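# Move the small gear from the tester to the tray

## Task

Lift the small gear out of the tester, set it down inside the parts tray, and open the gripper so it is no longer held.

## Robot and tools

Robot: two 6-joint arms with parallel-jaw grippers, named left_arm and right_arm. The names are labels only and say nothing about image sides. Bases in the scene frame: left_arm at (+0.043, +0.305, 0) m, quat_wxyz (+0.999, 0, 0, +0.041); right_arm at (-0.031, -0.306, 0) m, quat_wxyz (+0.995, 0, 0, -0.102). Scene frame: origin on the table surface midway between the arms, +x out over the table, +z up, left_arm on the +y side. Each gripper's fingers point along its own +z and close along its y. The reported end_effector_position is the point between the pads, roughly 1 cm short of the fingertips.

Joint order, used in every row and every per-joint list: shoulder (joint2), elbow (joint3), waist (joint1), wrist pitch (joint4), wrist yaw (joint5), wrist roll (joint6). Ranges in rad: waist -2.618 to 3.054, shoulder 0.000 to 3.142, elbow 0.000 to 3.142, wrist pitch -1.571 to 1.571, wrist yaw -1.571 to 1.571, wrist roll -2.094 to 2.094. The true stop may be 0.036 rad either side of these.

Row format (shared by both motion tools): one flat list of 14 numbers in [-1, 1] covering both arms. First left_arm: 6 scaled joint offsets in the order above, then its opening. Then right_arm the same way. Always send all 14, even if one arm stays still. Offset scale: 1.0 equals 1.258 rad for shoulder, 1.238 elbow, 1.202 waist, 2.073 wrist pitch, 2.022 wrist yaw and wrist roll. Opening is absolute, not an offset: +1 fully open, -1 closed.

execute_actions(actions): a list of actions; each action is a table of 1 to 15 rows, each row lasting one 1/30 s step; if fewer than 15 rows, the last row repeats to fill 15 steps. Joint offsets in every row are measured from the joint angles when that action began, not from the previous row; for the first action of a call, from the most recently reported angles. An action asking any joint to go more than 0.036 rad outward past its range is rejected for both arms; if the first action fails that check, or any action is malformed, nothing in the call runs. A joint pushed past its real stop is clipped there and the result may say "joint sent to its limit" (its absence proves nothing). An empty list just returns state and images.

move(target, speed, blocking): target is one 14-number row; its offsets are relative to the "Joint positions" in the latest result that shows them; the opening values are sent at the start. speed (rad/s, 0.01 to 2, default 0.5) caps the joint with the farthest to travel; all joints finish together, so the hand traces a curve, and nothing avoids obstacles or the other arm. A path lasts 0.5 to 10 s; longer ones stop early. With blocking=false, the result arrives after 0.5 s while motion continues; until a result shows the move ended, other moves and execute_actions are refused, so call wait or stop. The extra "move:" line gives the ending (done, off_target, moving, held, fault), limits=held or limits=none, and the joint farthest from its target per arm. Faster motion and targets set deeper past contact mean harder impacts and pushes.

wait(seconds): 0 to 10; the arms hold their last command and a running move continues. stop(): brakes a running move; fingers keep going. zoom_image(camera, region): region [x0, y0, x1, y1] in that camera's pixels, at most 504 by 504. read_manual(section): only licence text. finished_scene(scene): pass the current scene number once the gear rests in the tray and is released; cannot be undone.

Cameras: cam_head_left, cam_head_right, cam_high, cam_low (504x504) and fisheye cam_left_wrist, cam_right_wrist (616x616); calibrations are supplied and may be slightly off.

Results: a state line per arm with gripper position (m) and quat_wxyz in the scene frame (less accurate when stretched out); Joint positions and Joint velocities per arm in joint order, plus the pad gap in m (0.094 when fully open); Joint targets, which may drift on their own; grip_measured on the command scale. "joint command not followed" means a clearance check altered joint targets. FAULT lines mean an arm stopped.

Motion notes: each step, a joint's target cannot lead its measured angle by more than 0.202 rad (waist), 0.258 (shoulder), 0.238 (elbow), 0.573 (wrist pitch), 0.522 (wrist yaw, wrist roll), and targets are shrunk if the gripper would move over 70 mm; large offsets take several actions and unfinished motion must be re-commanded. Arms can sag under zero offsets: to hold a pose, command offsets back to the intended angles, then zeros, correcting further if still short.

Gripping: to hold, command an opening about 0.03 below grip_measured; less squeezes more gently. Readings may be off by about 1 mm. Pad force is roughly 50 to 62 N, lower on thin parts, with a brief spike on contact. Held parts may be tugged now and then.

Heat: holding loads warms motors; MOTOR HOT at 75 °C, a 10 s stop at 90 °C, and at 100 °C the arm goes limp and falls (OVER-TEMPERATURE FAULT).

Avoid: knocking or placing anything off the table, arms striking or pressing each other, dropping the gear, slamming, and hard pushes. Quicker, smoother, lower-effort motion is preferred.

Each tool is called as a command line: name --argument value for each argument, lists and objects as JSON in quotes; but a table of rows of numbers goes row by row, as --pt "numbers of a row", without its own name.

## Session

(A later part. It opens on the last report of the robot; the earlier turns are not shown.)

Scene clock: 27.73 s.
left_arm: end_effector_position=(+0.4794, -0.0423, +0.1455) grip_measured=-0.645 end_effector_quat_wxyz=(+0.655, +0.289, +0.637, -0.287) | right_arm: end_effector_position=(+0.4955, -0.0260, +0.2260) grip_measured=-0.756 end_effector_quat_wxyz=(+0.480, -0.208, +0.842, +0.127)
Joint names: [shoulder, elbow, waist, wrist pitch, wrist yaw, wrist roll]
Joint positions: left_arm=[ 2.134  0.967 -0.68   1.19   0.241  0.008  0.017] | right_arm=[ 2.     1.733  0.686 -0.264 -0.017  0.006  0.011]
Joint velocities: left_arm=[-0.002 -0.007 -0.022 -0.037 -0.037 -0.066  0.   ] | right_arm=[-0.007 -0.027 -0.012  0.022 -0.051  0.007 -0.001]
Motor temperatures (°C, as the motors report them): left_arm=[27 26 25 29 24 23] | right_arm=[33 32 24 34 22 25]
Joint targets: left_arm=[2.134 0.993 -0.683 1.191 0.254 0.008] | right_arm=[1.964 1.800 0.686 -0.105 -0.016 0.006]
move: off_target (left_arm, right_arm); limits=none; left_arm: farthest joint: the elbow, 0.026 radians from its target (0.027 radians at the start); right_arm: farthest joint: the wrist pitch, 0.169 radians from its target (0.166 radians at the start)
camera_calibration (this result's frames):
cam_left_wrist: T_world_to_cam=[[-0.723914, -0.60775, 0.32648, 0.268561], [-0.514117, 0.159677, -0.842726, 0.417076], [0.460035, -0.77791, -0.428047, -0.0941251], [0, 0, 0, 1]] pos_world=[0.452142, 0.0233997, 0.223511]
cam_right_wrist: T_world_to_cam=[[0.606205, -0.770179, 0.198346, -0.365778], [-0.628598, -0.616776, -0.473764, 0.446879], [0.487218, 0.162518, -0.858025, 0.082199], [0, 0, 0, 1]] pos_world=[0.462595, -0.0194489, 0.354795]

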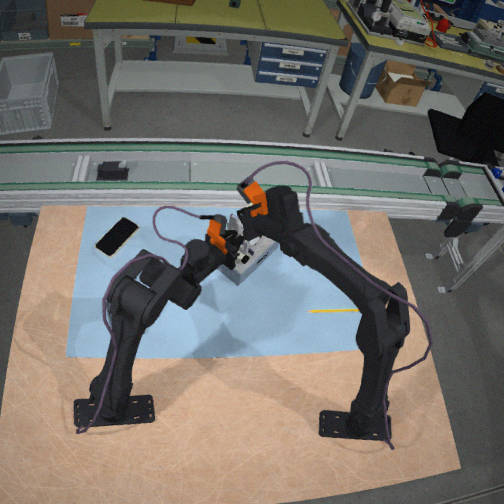

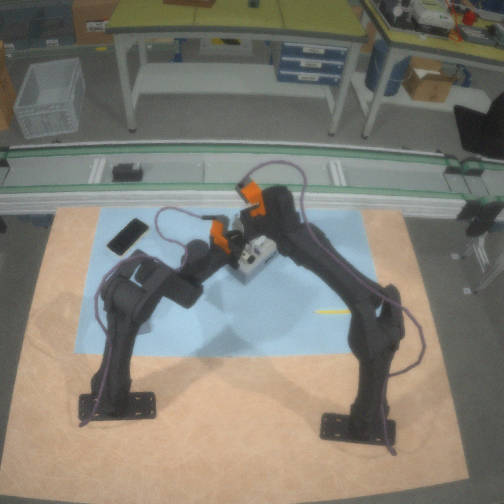

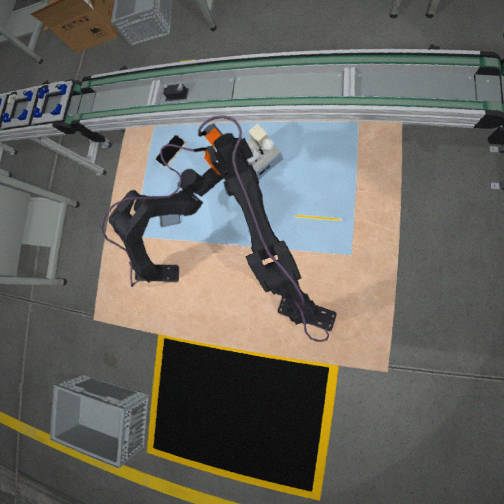

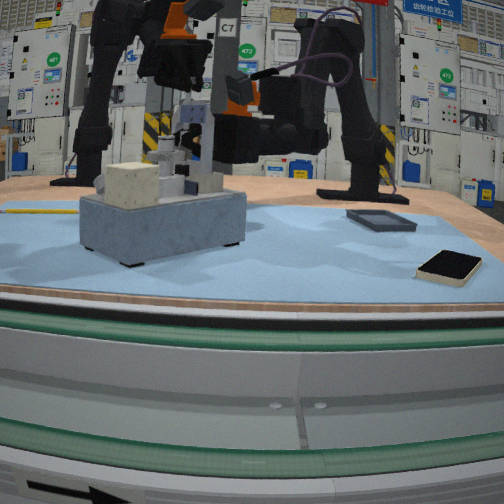

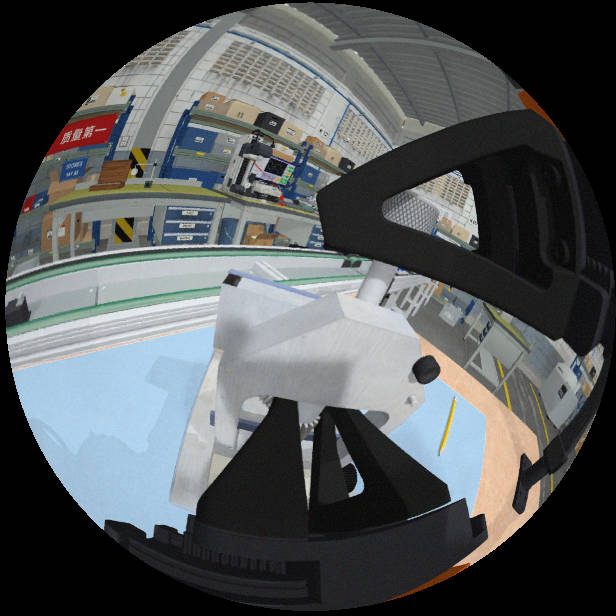

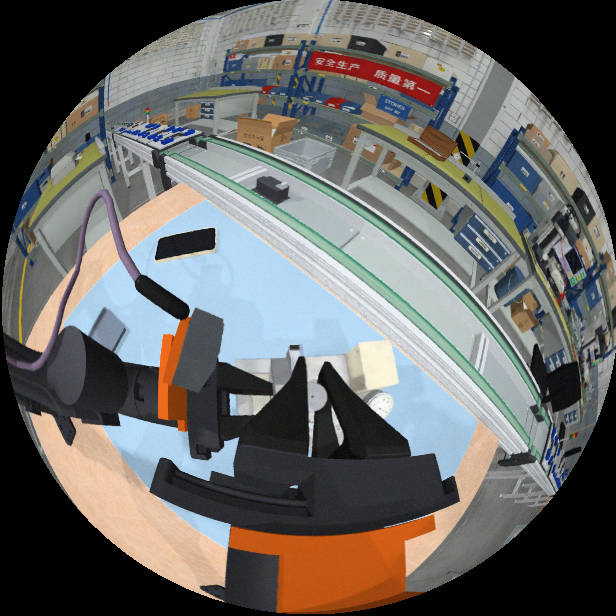

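move --target '[-0.124,-0.148,0.05,0.018,0.03,0,-0.69,-0.05,0.08,0,0.12,0,0,-0.82]' --speed 0.1

Scene clock: 30.70 s.
left_arm: end_effector_position=(+0.4553, -0.0058, +0.1425) grip_measured=-0.645 end_effector_quat_wxyz=(+0.639, +0.292, +0.652, -0.285) | right_arm: end_effector_position=(+0.4953, -0.0260, +0.2280) grip_measured=-0.756 end_effector_quat_wxyz=(+0.482, -0.208, +0.841, +0.128)
Joint names: [shoulder, elbow, waist, wrist pitch, wrist yaw, wrist roll]
Joint positions: left_arm=[ 2.01   0.789 -0.63   1.2    0.294  0.008  0.017] | right_arm=[ 1.997  1.732  0.686 -0.261 -0.018  0.006  0.011]
Joint velocities: left_arm=[ 0.002 -0.012  0.002  0.037  0.066  0.037  0.001] | right_arm=[-0.002 -0.002  0.002 -0.007 -0.037  0.007 -0.   ]
Motor temperatures (°C, as the motors report them): left_arm=[28 26 25 29 24 23] | right_arm=[34 33 24 34 22 25]
Joint targets: left_arm=[1.978 0.784 -0.620 1.227 0.302 0.008] | right_arm=[1.959 1.796 0.686 -0.103 -0.017 0.006]
move: off_target (left_arm, right_arm); limits=none; left_arm: farthest joint: the shoulder, 0.032 radians from its target (0.156 radians at the start); right_arm: farthest joint: the wrist pitch, 0.246 radians from its target (0.248 radians at the start)
camera_calibration (this result's frames):
cam_left_wrist: T_world_to_cam=[[-0.713084, -0.61387, 0.338637, 0.267637], [-0.544806, 0.181202, -0.81875, 0.407055], [0.441244, -0.768329, -0.463652, -0.0422438], [0, 0, 0, 1]] pos_world=[0.431254, 0.0580779, 0.223058]
cam_right_wrist: T_world_to_cam=[[0.605942, -0.770268, 0.198803, -0.365965], [-0.626346, -0.616019, -0.477714, 0.447437], [0.490434, 0.164948, -0.855726, 0.081938], [0, 0, 0, 1]] pos_world=[0.461818, -0.0197767, 0.356618]

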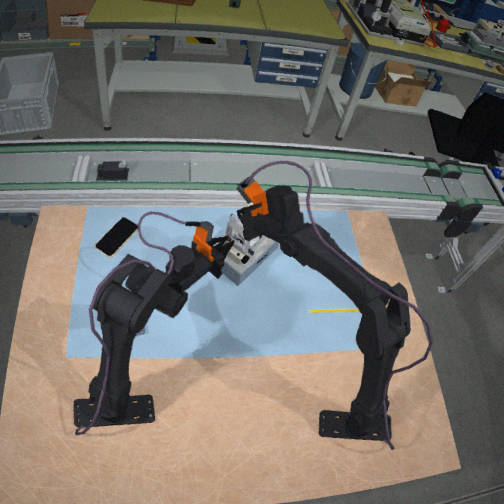

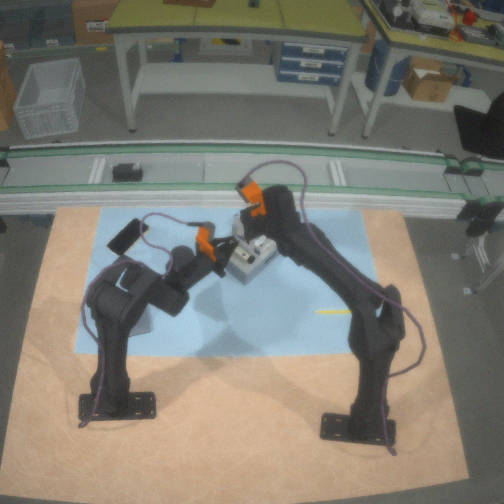

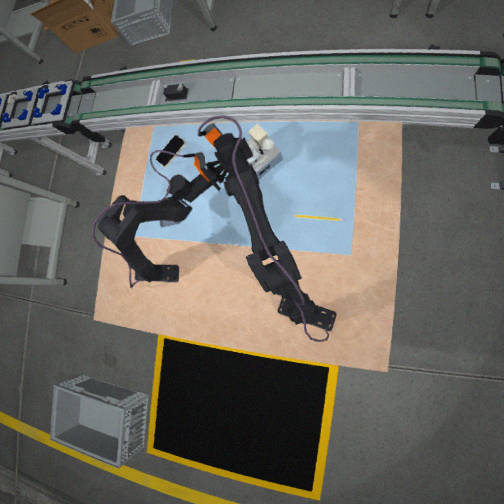

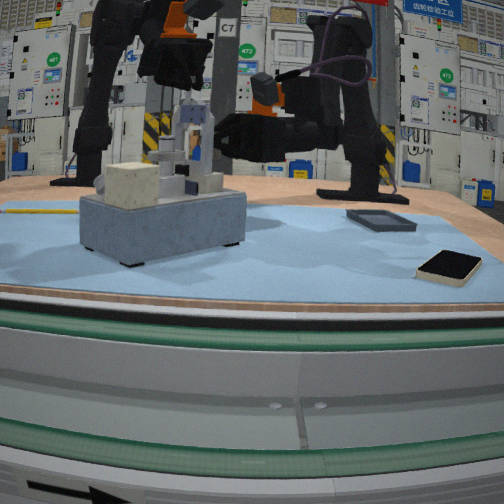

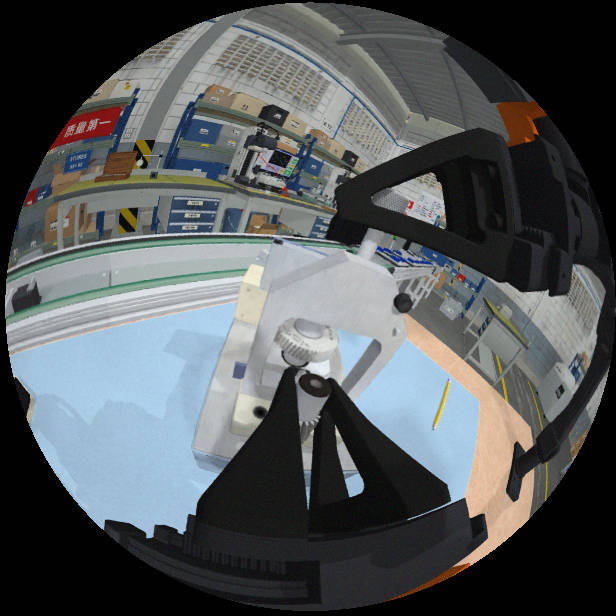

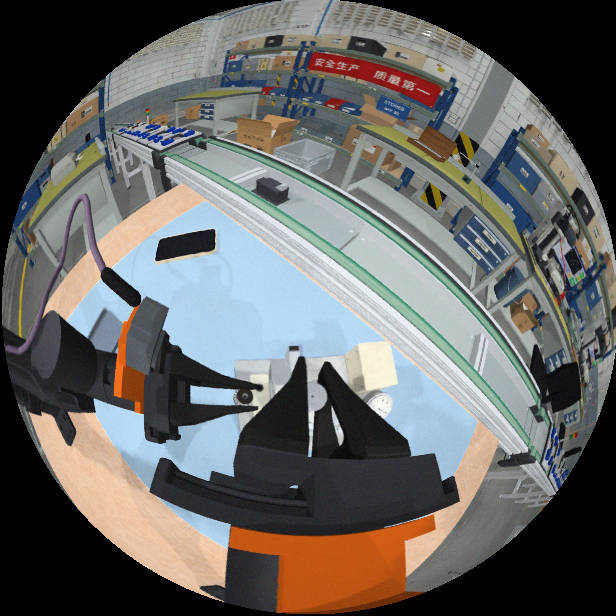

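move --target '[-0.07,-0.14,0.058,0.063,0.037,0,-0.69,-0.02,0.02,0,0,0,0,-0.82]' --speed 0.3

move --target '[-0.36,0.23,0.25,-0.675,-0.17,0,-0.69,0,0.02,0,0,0,0,0]' --speed 0.7

Scene clock: 32.43 s.
left_arm: end_effector_position=(+0.4312, +0.0295, +0.1306) grip_measured=-0.645 end_effector_quat_wxyz=(+0.631, +0.294, +0.657, -0.288) | right_arm: end_effector_position=(+0.4947, -0.0264, +0.2189) grip_measured=-0.756 end_effector_quat_wxyz=(+0.473, -0.209, +0.847, +0.125)
Joint names: [shoulder, elbow, waist, wrist pitch, wrist yaw, wrist roll]
Joint positions: left_arm=[ 1.952  0.621 -0.569  1.291  0.361  0.008  0.017] | right_arm=[ 2.006  1.729  0.686 -0.271 -0.017  0.006  0.011]
Joint velocities: left_arm=[-0.002 -0.007 -0.012  0.022 -0.007  0.007 -0.   ] | right_arm=[ 0.027  0.002  0.002  0.007 -0.051 -0.022 -0.001]
Motor temperatures (°C, as the motors report them): left_arm=[28 25 25 30 24 23] | right_arm=[34 33 24 34 22 25]
Joint targets: left_arm=[1.922 0.615 -0.560 1.330 0.369 0.008] | right_arm=[1.971 1.757 0.686 -0.261 -0.017 0.006]
move: off_target (left_arm, right_arm); limits=none; left_arm: farthest joint: the wrist pitch, 0.039 radians from its target (0.131 radians at the start); right_arm: farthest joint: the shoulder, 0.034 radians from its target (0.025 radians at the start)
camera_calibration (this result's frames):
cam_left_wrist: T_world_to_cam=[[-0.711239, -0.611897, 0.346007, 0.274311], [-0.556914, 0.190142, -0.808513, 0.381394], [0.428936, -0.767742, -0.476011, -0.00311203], [0, 0, 0, 1]] pos_world=[0.408839, 0.0929418, 0.211967]
cam_right_wrist: T_world_to_cam=[[0.609599, -0.768382, 0.194881, -0.365014], [-0.635847, -0.620772, -0.45863, 0.442933], [0.473379, 0.155666, -0.866995, 0.0852115], [0, 0, 0, 1]] pos_world=[0.463812, -0.0187745, 0.348154]

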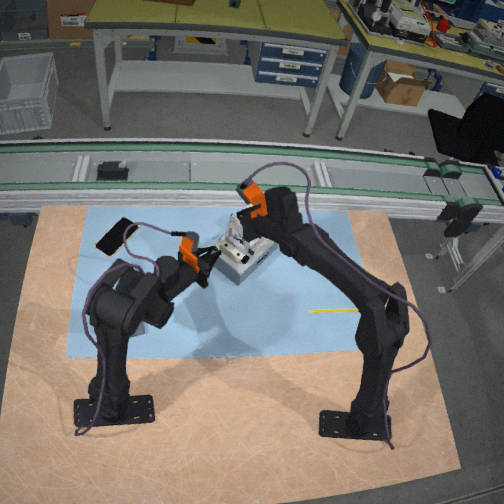

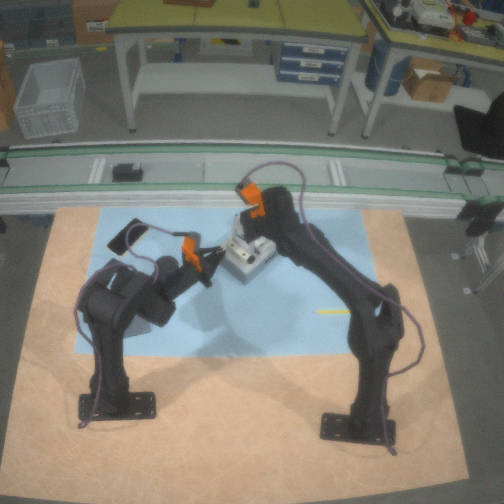

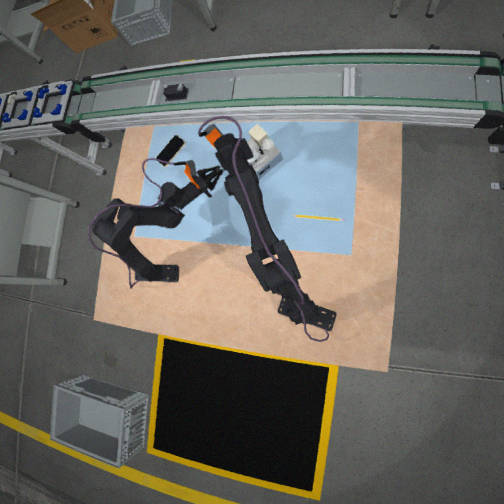

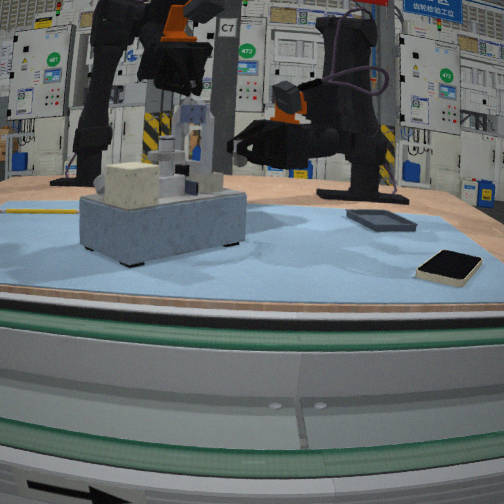

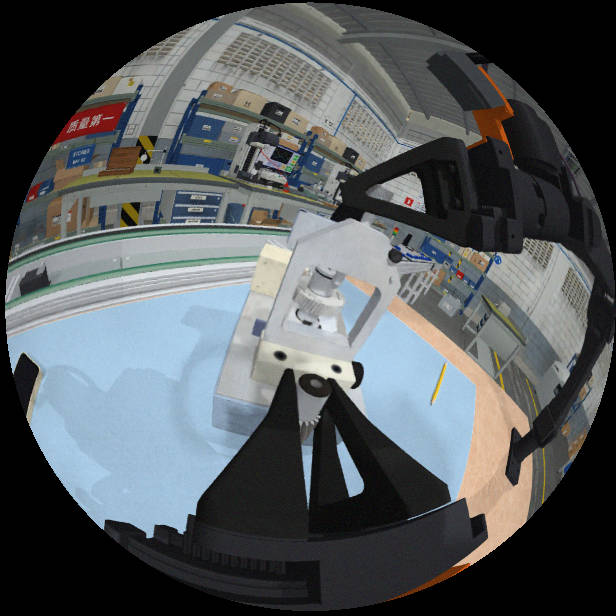

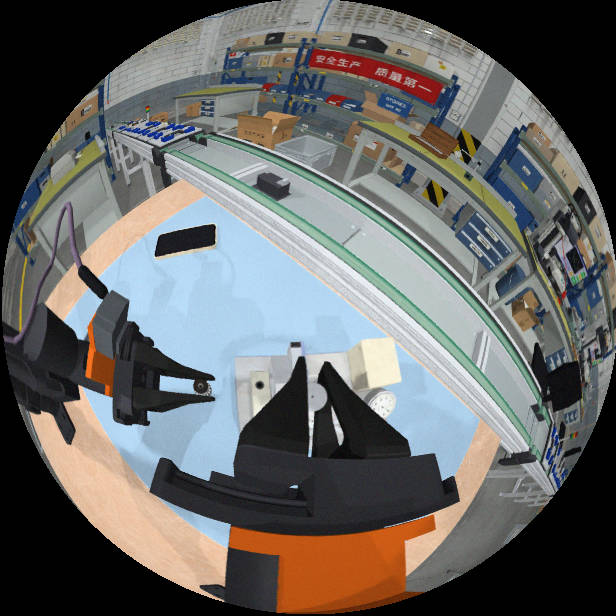

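Scene clock: 35.27 s.
left_arm: end_effector_position=(+0.4550, +0.2204, +0.1114) grip_measured=-0.645 end_effector_quat_wxyz=(+0.394, +0.098, +0.913, -0.048) | right_arm: end_effector_position=(+0.4946, -0.0264, +0.2187) grip_measured=-0.003 end_effector_quat_wxyz=(+0.472, -0.209, +0.847, +0.125)
Joint names: [shoulder, elbow, waist, wrist pitch, wrist yaw, wrist roll]
Joint positions: left_arm=[ 1.525  0.875 -0.276 -0.106  0.025  0.008  0.017] | right_arm=[ 2.006  1.729  0.686 -0.272 -0.017  0.006  0.047]
Joint velocities: left_arm=[-0.017 -0.002  0.007 -0.007 -0.051 -0.037 -0.   ] | right_arm=[ 0.007 -0.022 -0.007  0.037 -0.051 -0.037 -0.001]
Motor temperatures (°C, as the motors report them): left_arm=[29 26 25 30 24 23] | right_arm=[34 32 24 33 22 25]
Joint targets: left_arm=[1.498 0.905 -0.268 -0.108 0.017 0.008] | right_arm=[2.006 1.754 0.686 -0.271 -0.017 0.006]
move: off_target (left_arm, right_arm); limits=none; left_arm: farthest joint: the elbow, 0.031 radians from its target (0.285 radians at the start); right_arm: farthest joint: the elbow, 0.025 radians from its target (0.025 radians at the start)
camera_calibration (this result's frames):
cam_left_wrist: T_world_to_cam=[[0.00753949, -0.961555, 0.274509, 0.172652], [-0.958996, -0.0847313, -0.270459, 0.526393], [0.283321, -0.261214, -0.922766, 0.128552], [0, 0, 0, 1]] pos_world=[0.467086, 0.244196, 0.213596]
cam_right_wrist: T_world_to_cam=[[0.609797, -0.768279, 0.194669, -0.364988], [-0.636312, -0.621014, -0.457656, 0.442705], [0.4725, 0.155207, -0.867557, 0.0856202], [0, 0, 0, 1]] pos_world=[0.463811, -0.0187749, 0.347939]

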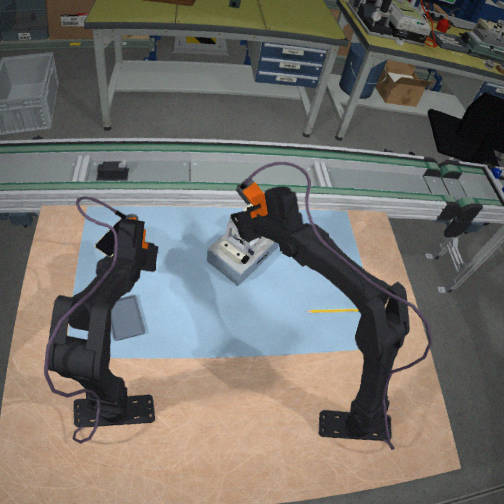

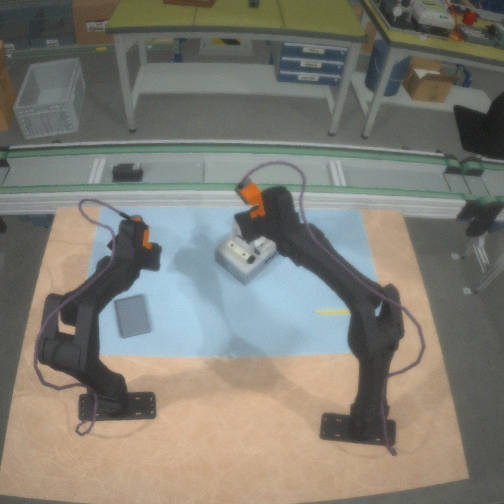

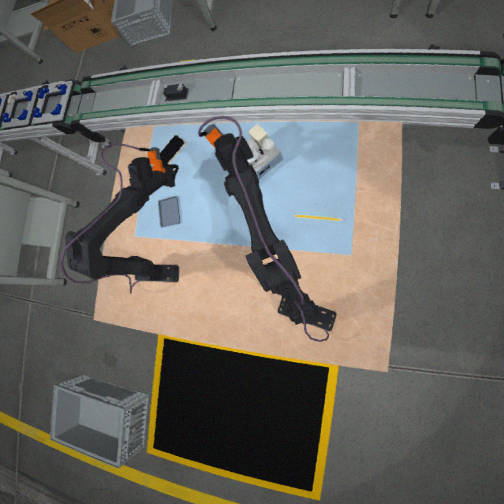

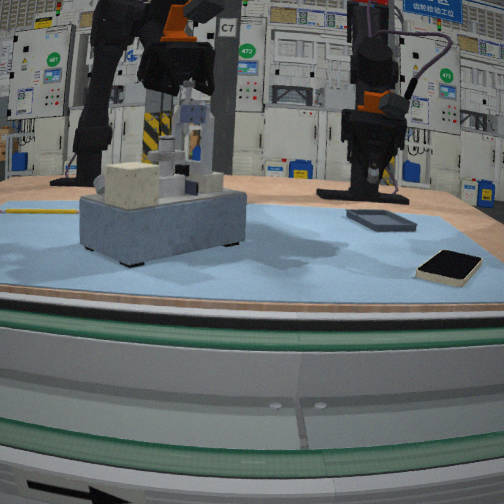

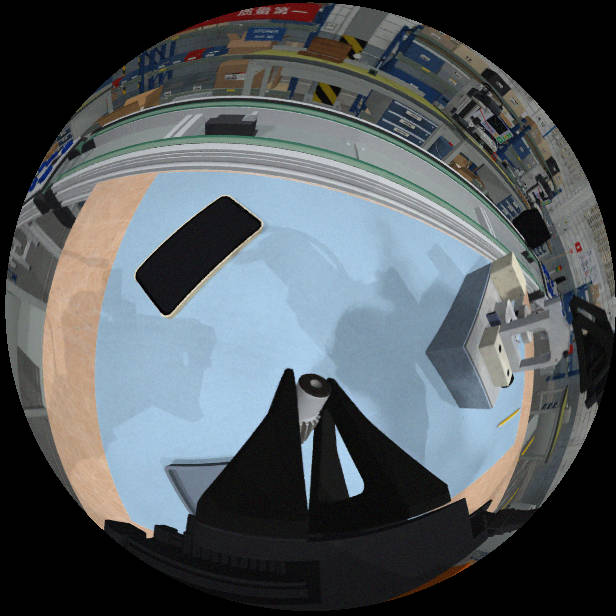

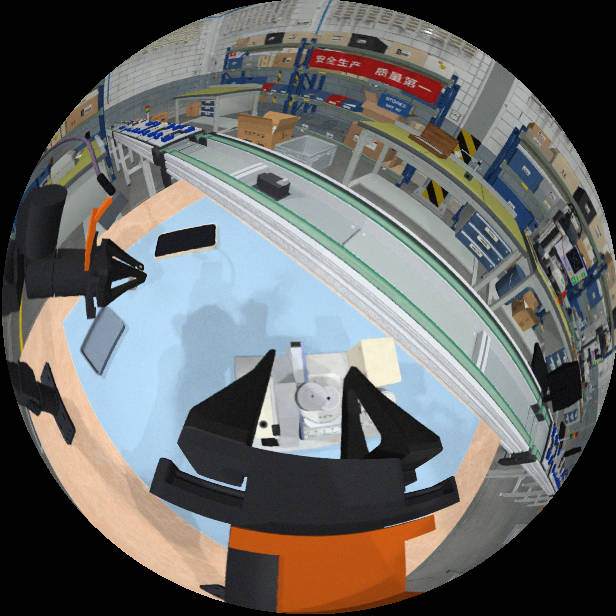

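move --target '[-0.219,-0.109,0.038,-0.266,-0.007,0,-0.69,-0.08,0.06,0,0,0,0,0]' --speed 0.7

Scene clock: 36.93 s.
left_arm: end_effector_position=(+0.3180, +0.2585, +0.0680) grip_measured=-0.645 end_effector_quat_wxyz=(+0.192, +0.083, +0.978, -0.024) | right_arm: end_effector_position=(+0.4899, -0.0288, +0.2839) grip_measured=-0.003 end_effector_quat_wxyz=(+0.522, -0.203, +0.817, +0.137)
Joint names: [shoulder, elbow, waist, wrist pitch, wrist yaw, wrist roll]
Joint positions: left_arm=[ 1.275  0.741 -0.241 -0.648  0.019  0.008  0.017] | right_arm=[ 1.931  1.778  0.686 -0.278 -0.017  0.006  0.047]
Joint velocities: left_arm=[-0.012 -0.012  0.012  0.022  0.066 -0.007 -0.001] | right_arm=[-0.012 -0.007  0.012 -0.022  0.022  0.037  0.   ]
Motor temperatures (°C, as the motors report them): left_arm=[28 26 25 29 24 23] | right_arm=[34 32 24 33 22 25]
Joint targets: left_arm=[1.250 0.740 -0.230 -0.657 0.011 0.008] | right_arm=[1.906 1.803 0.686 -0.273 -0.017 0.006]
move: off_target (left_arm, right_arm); limits=none; left_arm: farthest joint: the shoulder, 0.026 radians from its target (0.276 radians at the start); right_arm: farthest joint: the shoulder, 0.025 radians from its target (0.101 radians at the start)
camera_calibration (this result's frames):
cam_left_wrist: T_world_to_cam=[[0.138734, -0.976494, 0.164962, 0.191806], [-0.983894, -0.116948, 0.135187, 0.375164], [-0.112717, -0.18106, -0.976991, 0.246089], [0, 0, 0, 1]] pos_world=[0.37025, 0.275729, 0.158069]
cam_right_wrist: T_world_to_cam=[[0.588148, -0.779584, 0.215245, -0.372282], [-0.582803, -0.59307, -0.555525, 0.470489], [0.560734, 0.201286, -0.803157, 0.0845899], [0, 0, 0, 1]] pos_world=[0.445727, -0.0282192, 0.409439]

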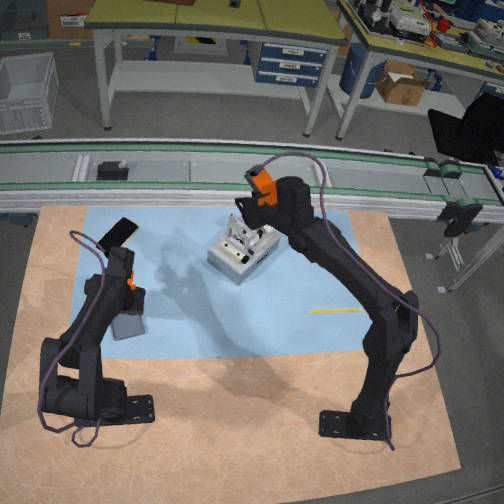

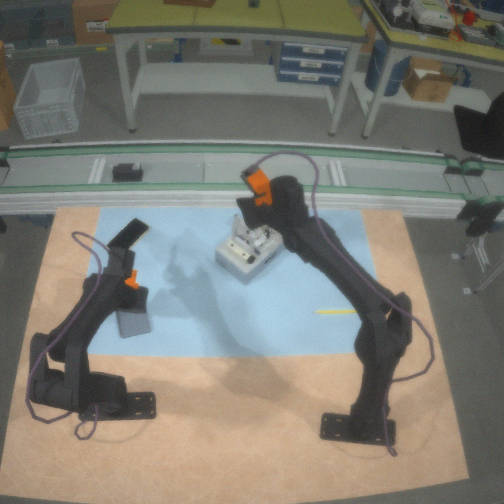

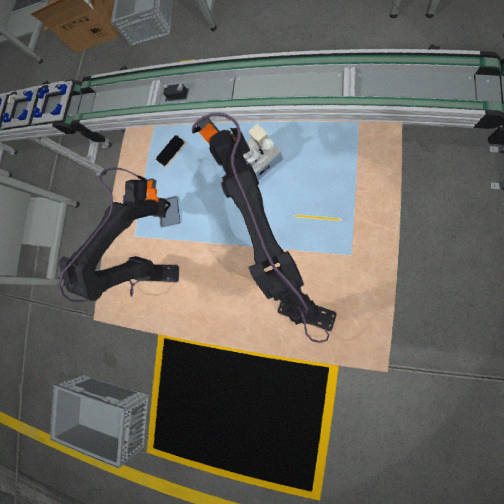

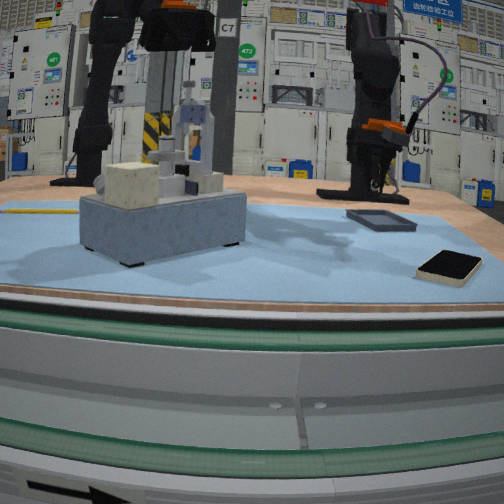

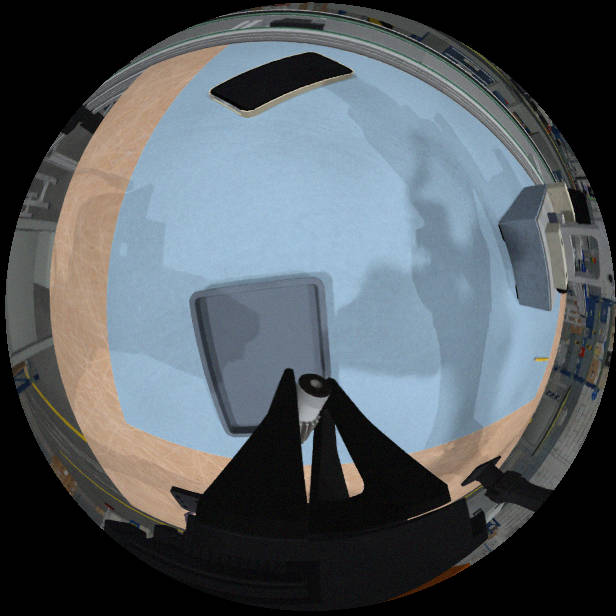

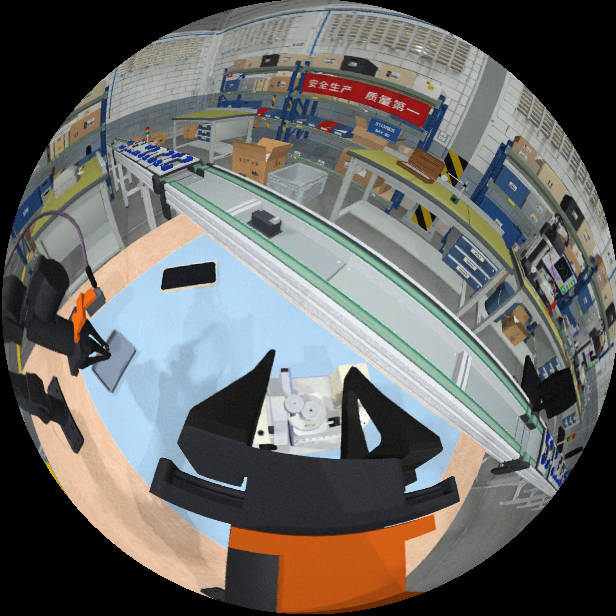

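move --target '[0.215,0.108,0.07,-0.015,0,0,-0.69,0,0.02,0,0,0,0,0]' --speed 0.4

Scene clock: 38.27 s.
left_arm: end_effector_position=(+0.3311, +0.2782, +0.0270) grip_measured=-0.645 end_effector_quat_wxyz=(+0.101, +0.047, +0.994, -0.014) | right_arm: end_effector_position=(+0.4899, -0.0288, +0.2839) grip_measured=-0.003 end_effector_quat_wxyz=(+0.522, -0.203, +0.817, +0.137)
Joint names: [shoulder, elbow, waist, wrist pitch, wrist yaw, wrist roll]
Joint positions: left_arm=[ 1.544  0.842 -0.166 -0.666  0.019  0.008  0.017] | right_arm=[ 1.931  1.778  0.686 -0.278 -0.017  0.006  0.047]
Joint velocities: left_arm=[-0.007 -0.017 -0.012 -0.037 -0.081  0.022 -0.   ] | right_arm=[-0.017 -0.007 -0.007 -0.022 -0.037  0.022 -0.001]
Motor temperatures (°C, as the motors report them): left_arm=[28 26 25 29 24 23] | right_arm=[34 32 24 33 22 25]
Joint targets: left_arm=[1.546 0.874 -0.157 -0.679 0.019 0.008] | right_arm=[1.931 1.803 0.686 -0.278 -0.017 0.006]
move: off_target (left_arm, right_arm); limits=none; left_arm: farthest joint: the elbow, 0.032 radians from its target (0.134 radians at the start); right_arm: farthest joint: the elbow, 0.025 radians from its target (0.025 radians at the start)
camera_calibration (this result's frames):
cam_left_wrist: T_world_to_cam=[[0.236532, -0.965529, 0.108658, 0.182143], [-0.931538, -0.193561, 0.307851, 0.395226], [-0.276207, -0.174035, -0.94521, 0.262381], [0, 0, 0, 1]] pos_world=[0.397556, 0.298028, 0.106544]
cam_right_wrist: T_world_to_cam=[[0.588148, -0.779584, 0.215245, -0.372282], [-0.582803, -0.59307, -0.555525, 0.470489], [0.560734, 0.201286, -0.803157, 0.0845899], [0, 0, 0, 1]] pos_world=[0.445727, -0.0282192, 0.409439]

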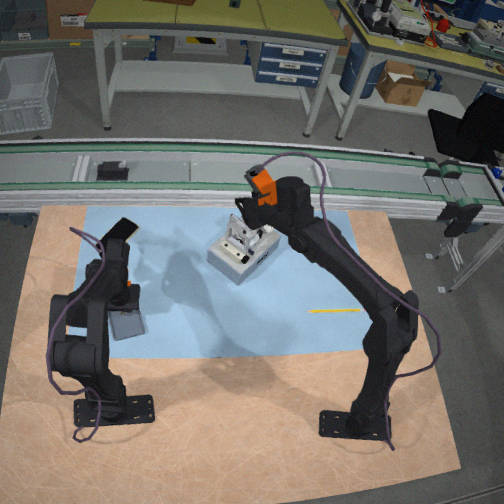

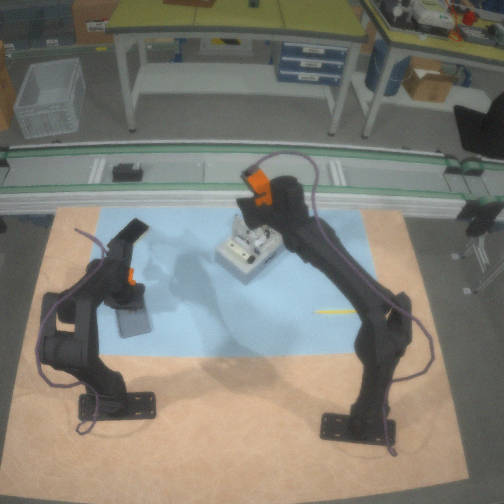

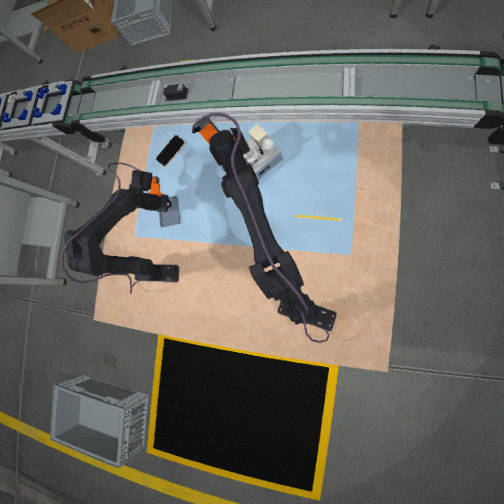

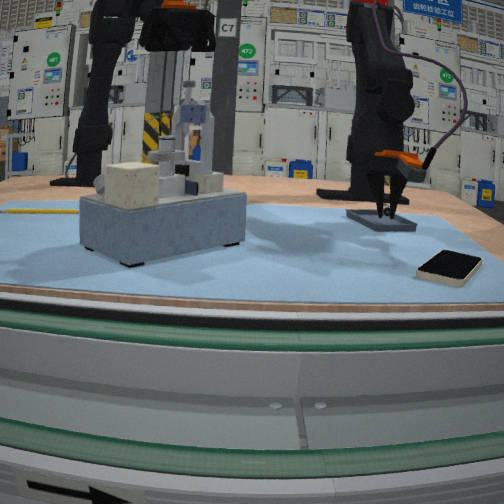

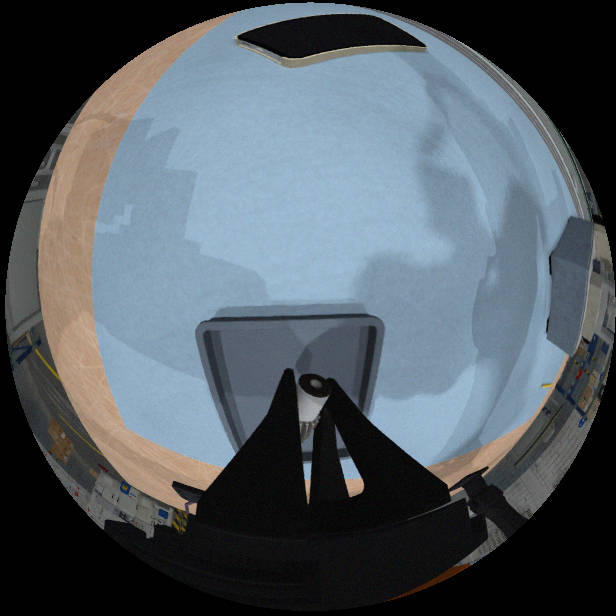

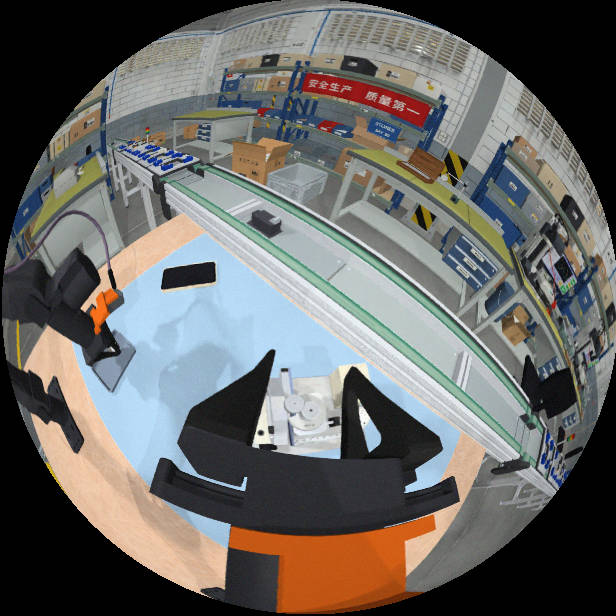

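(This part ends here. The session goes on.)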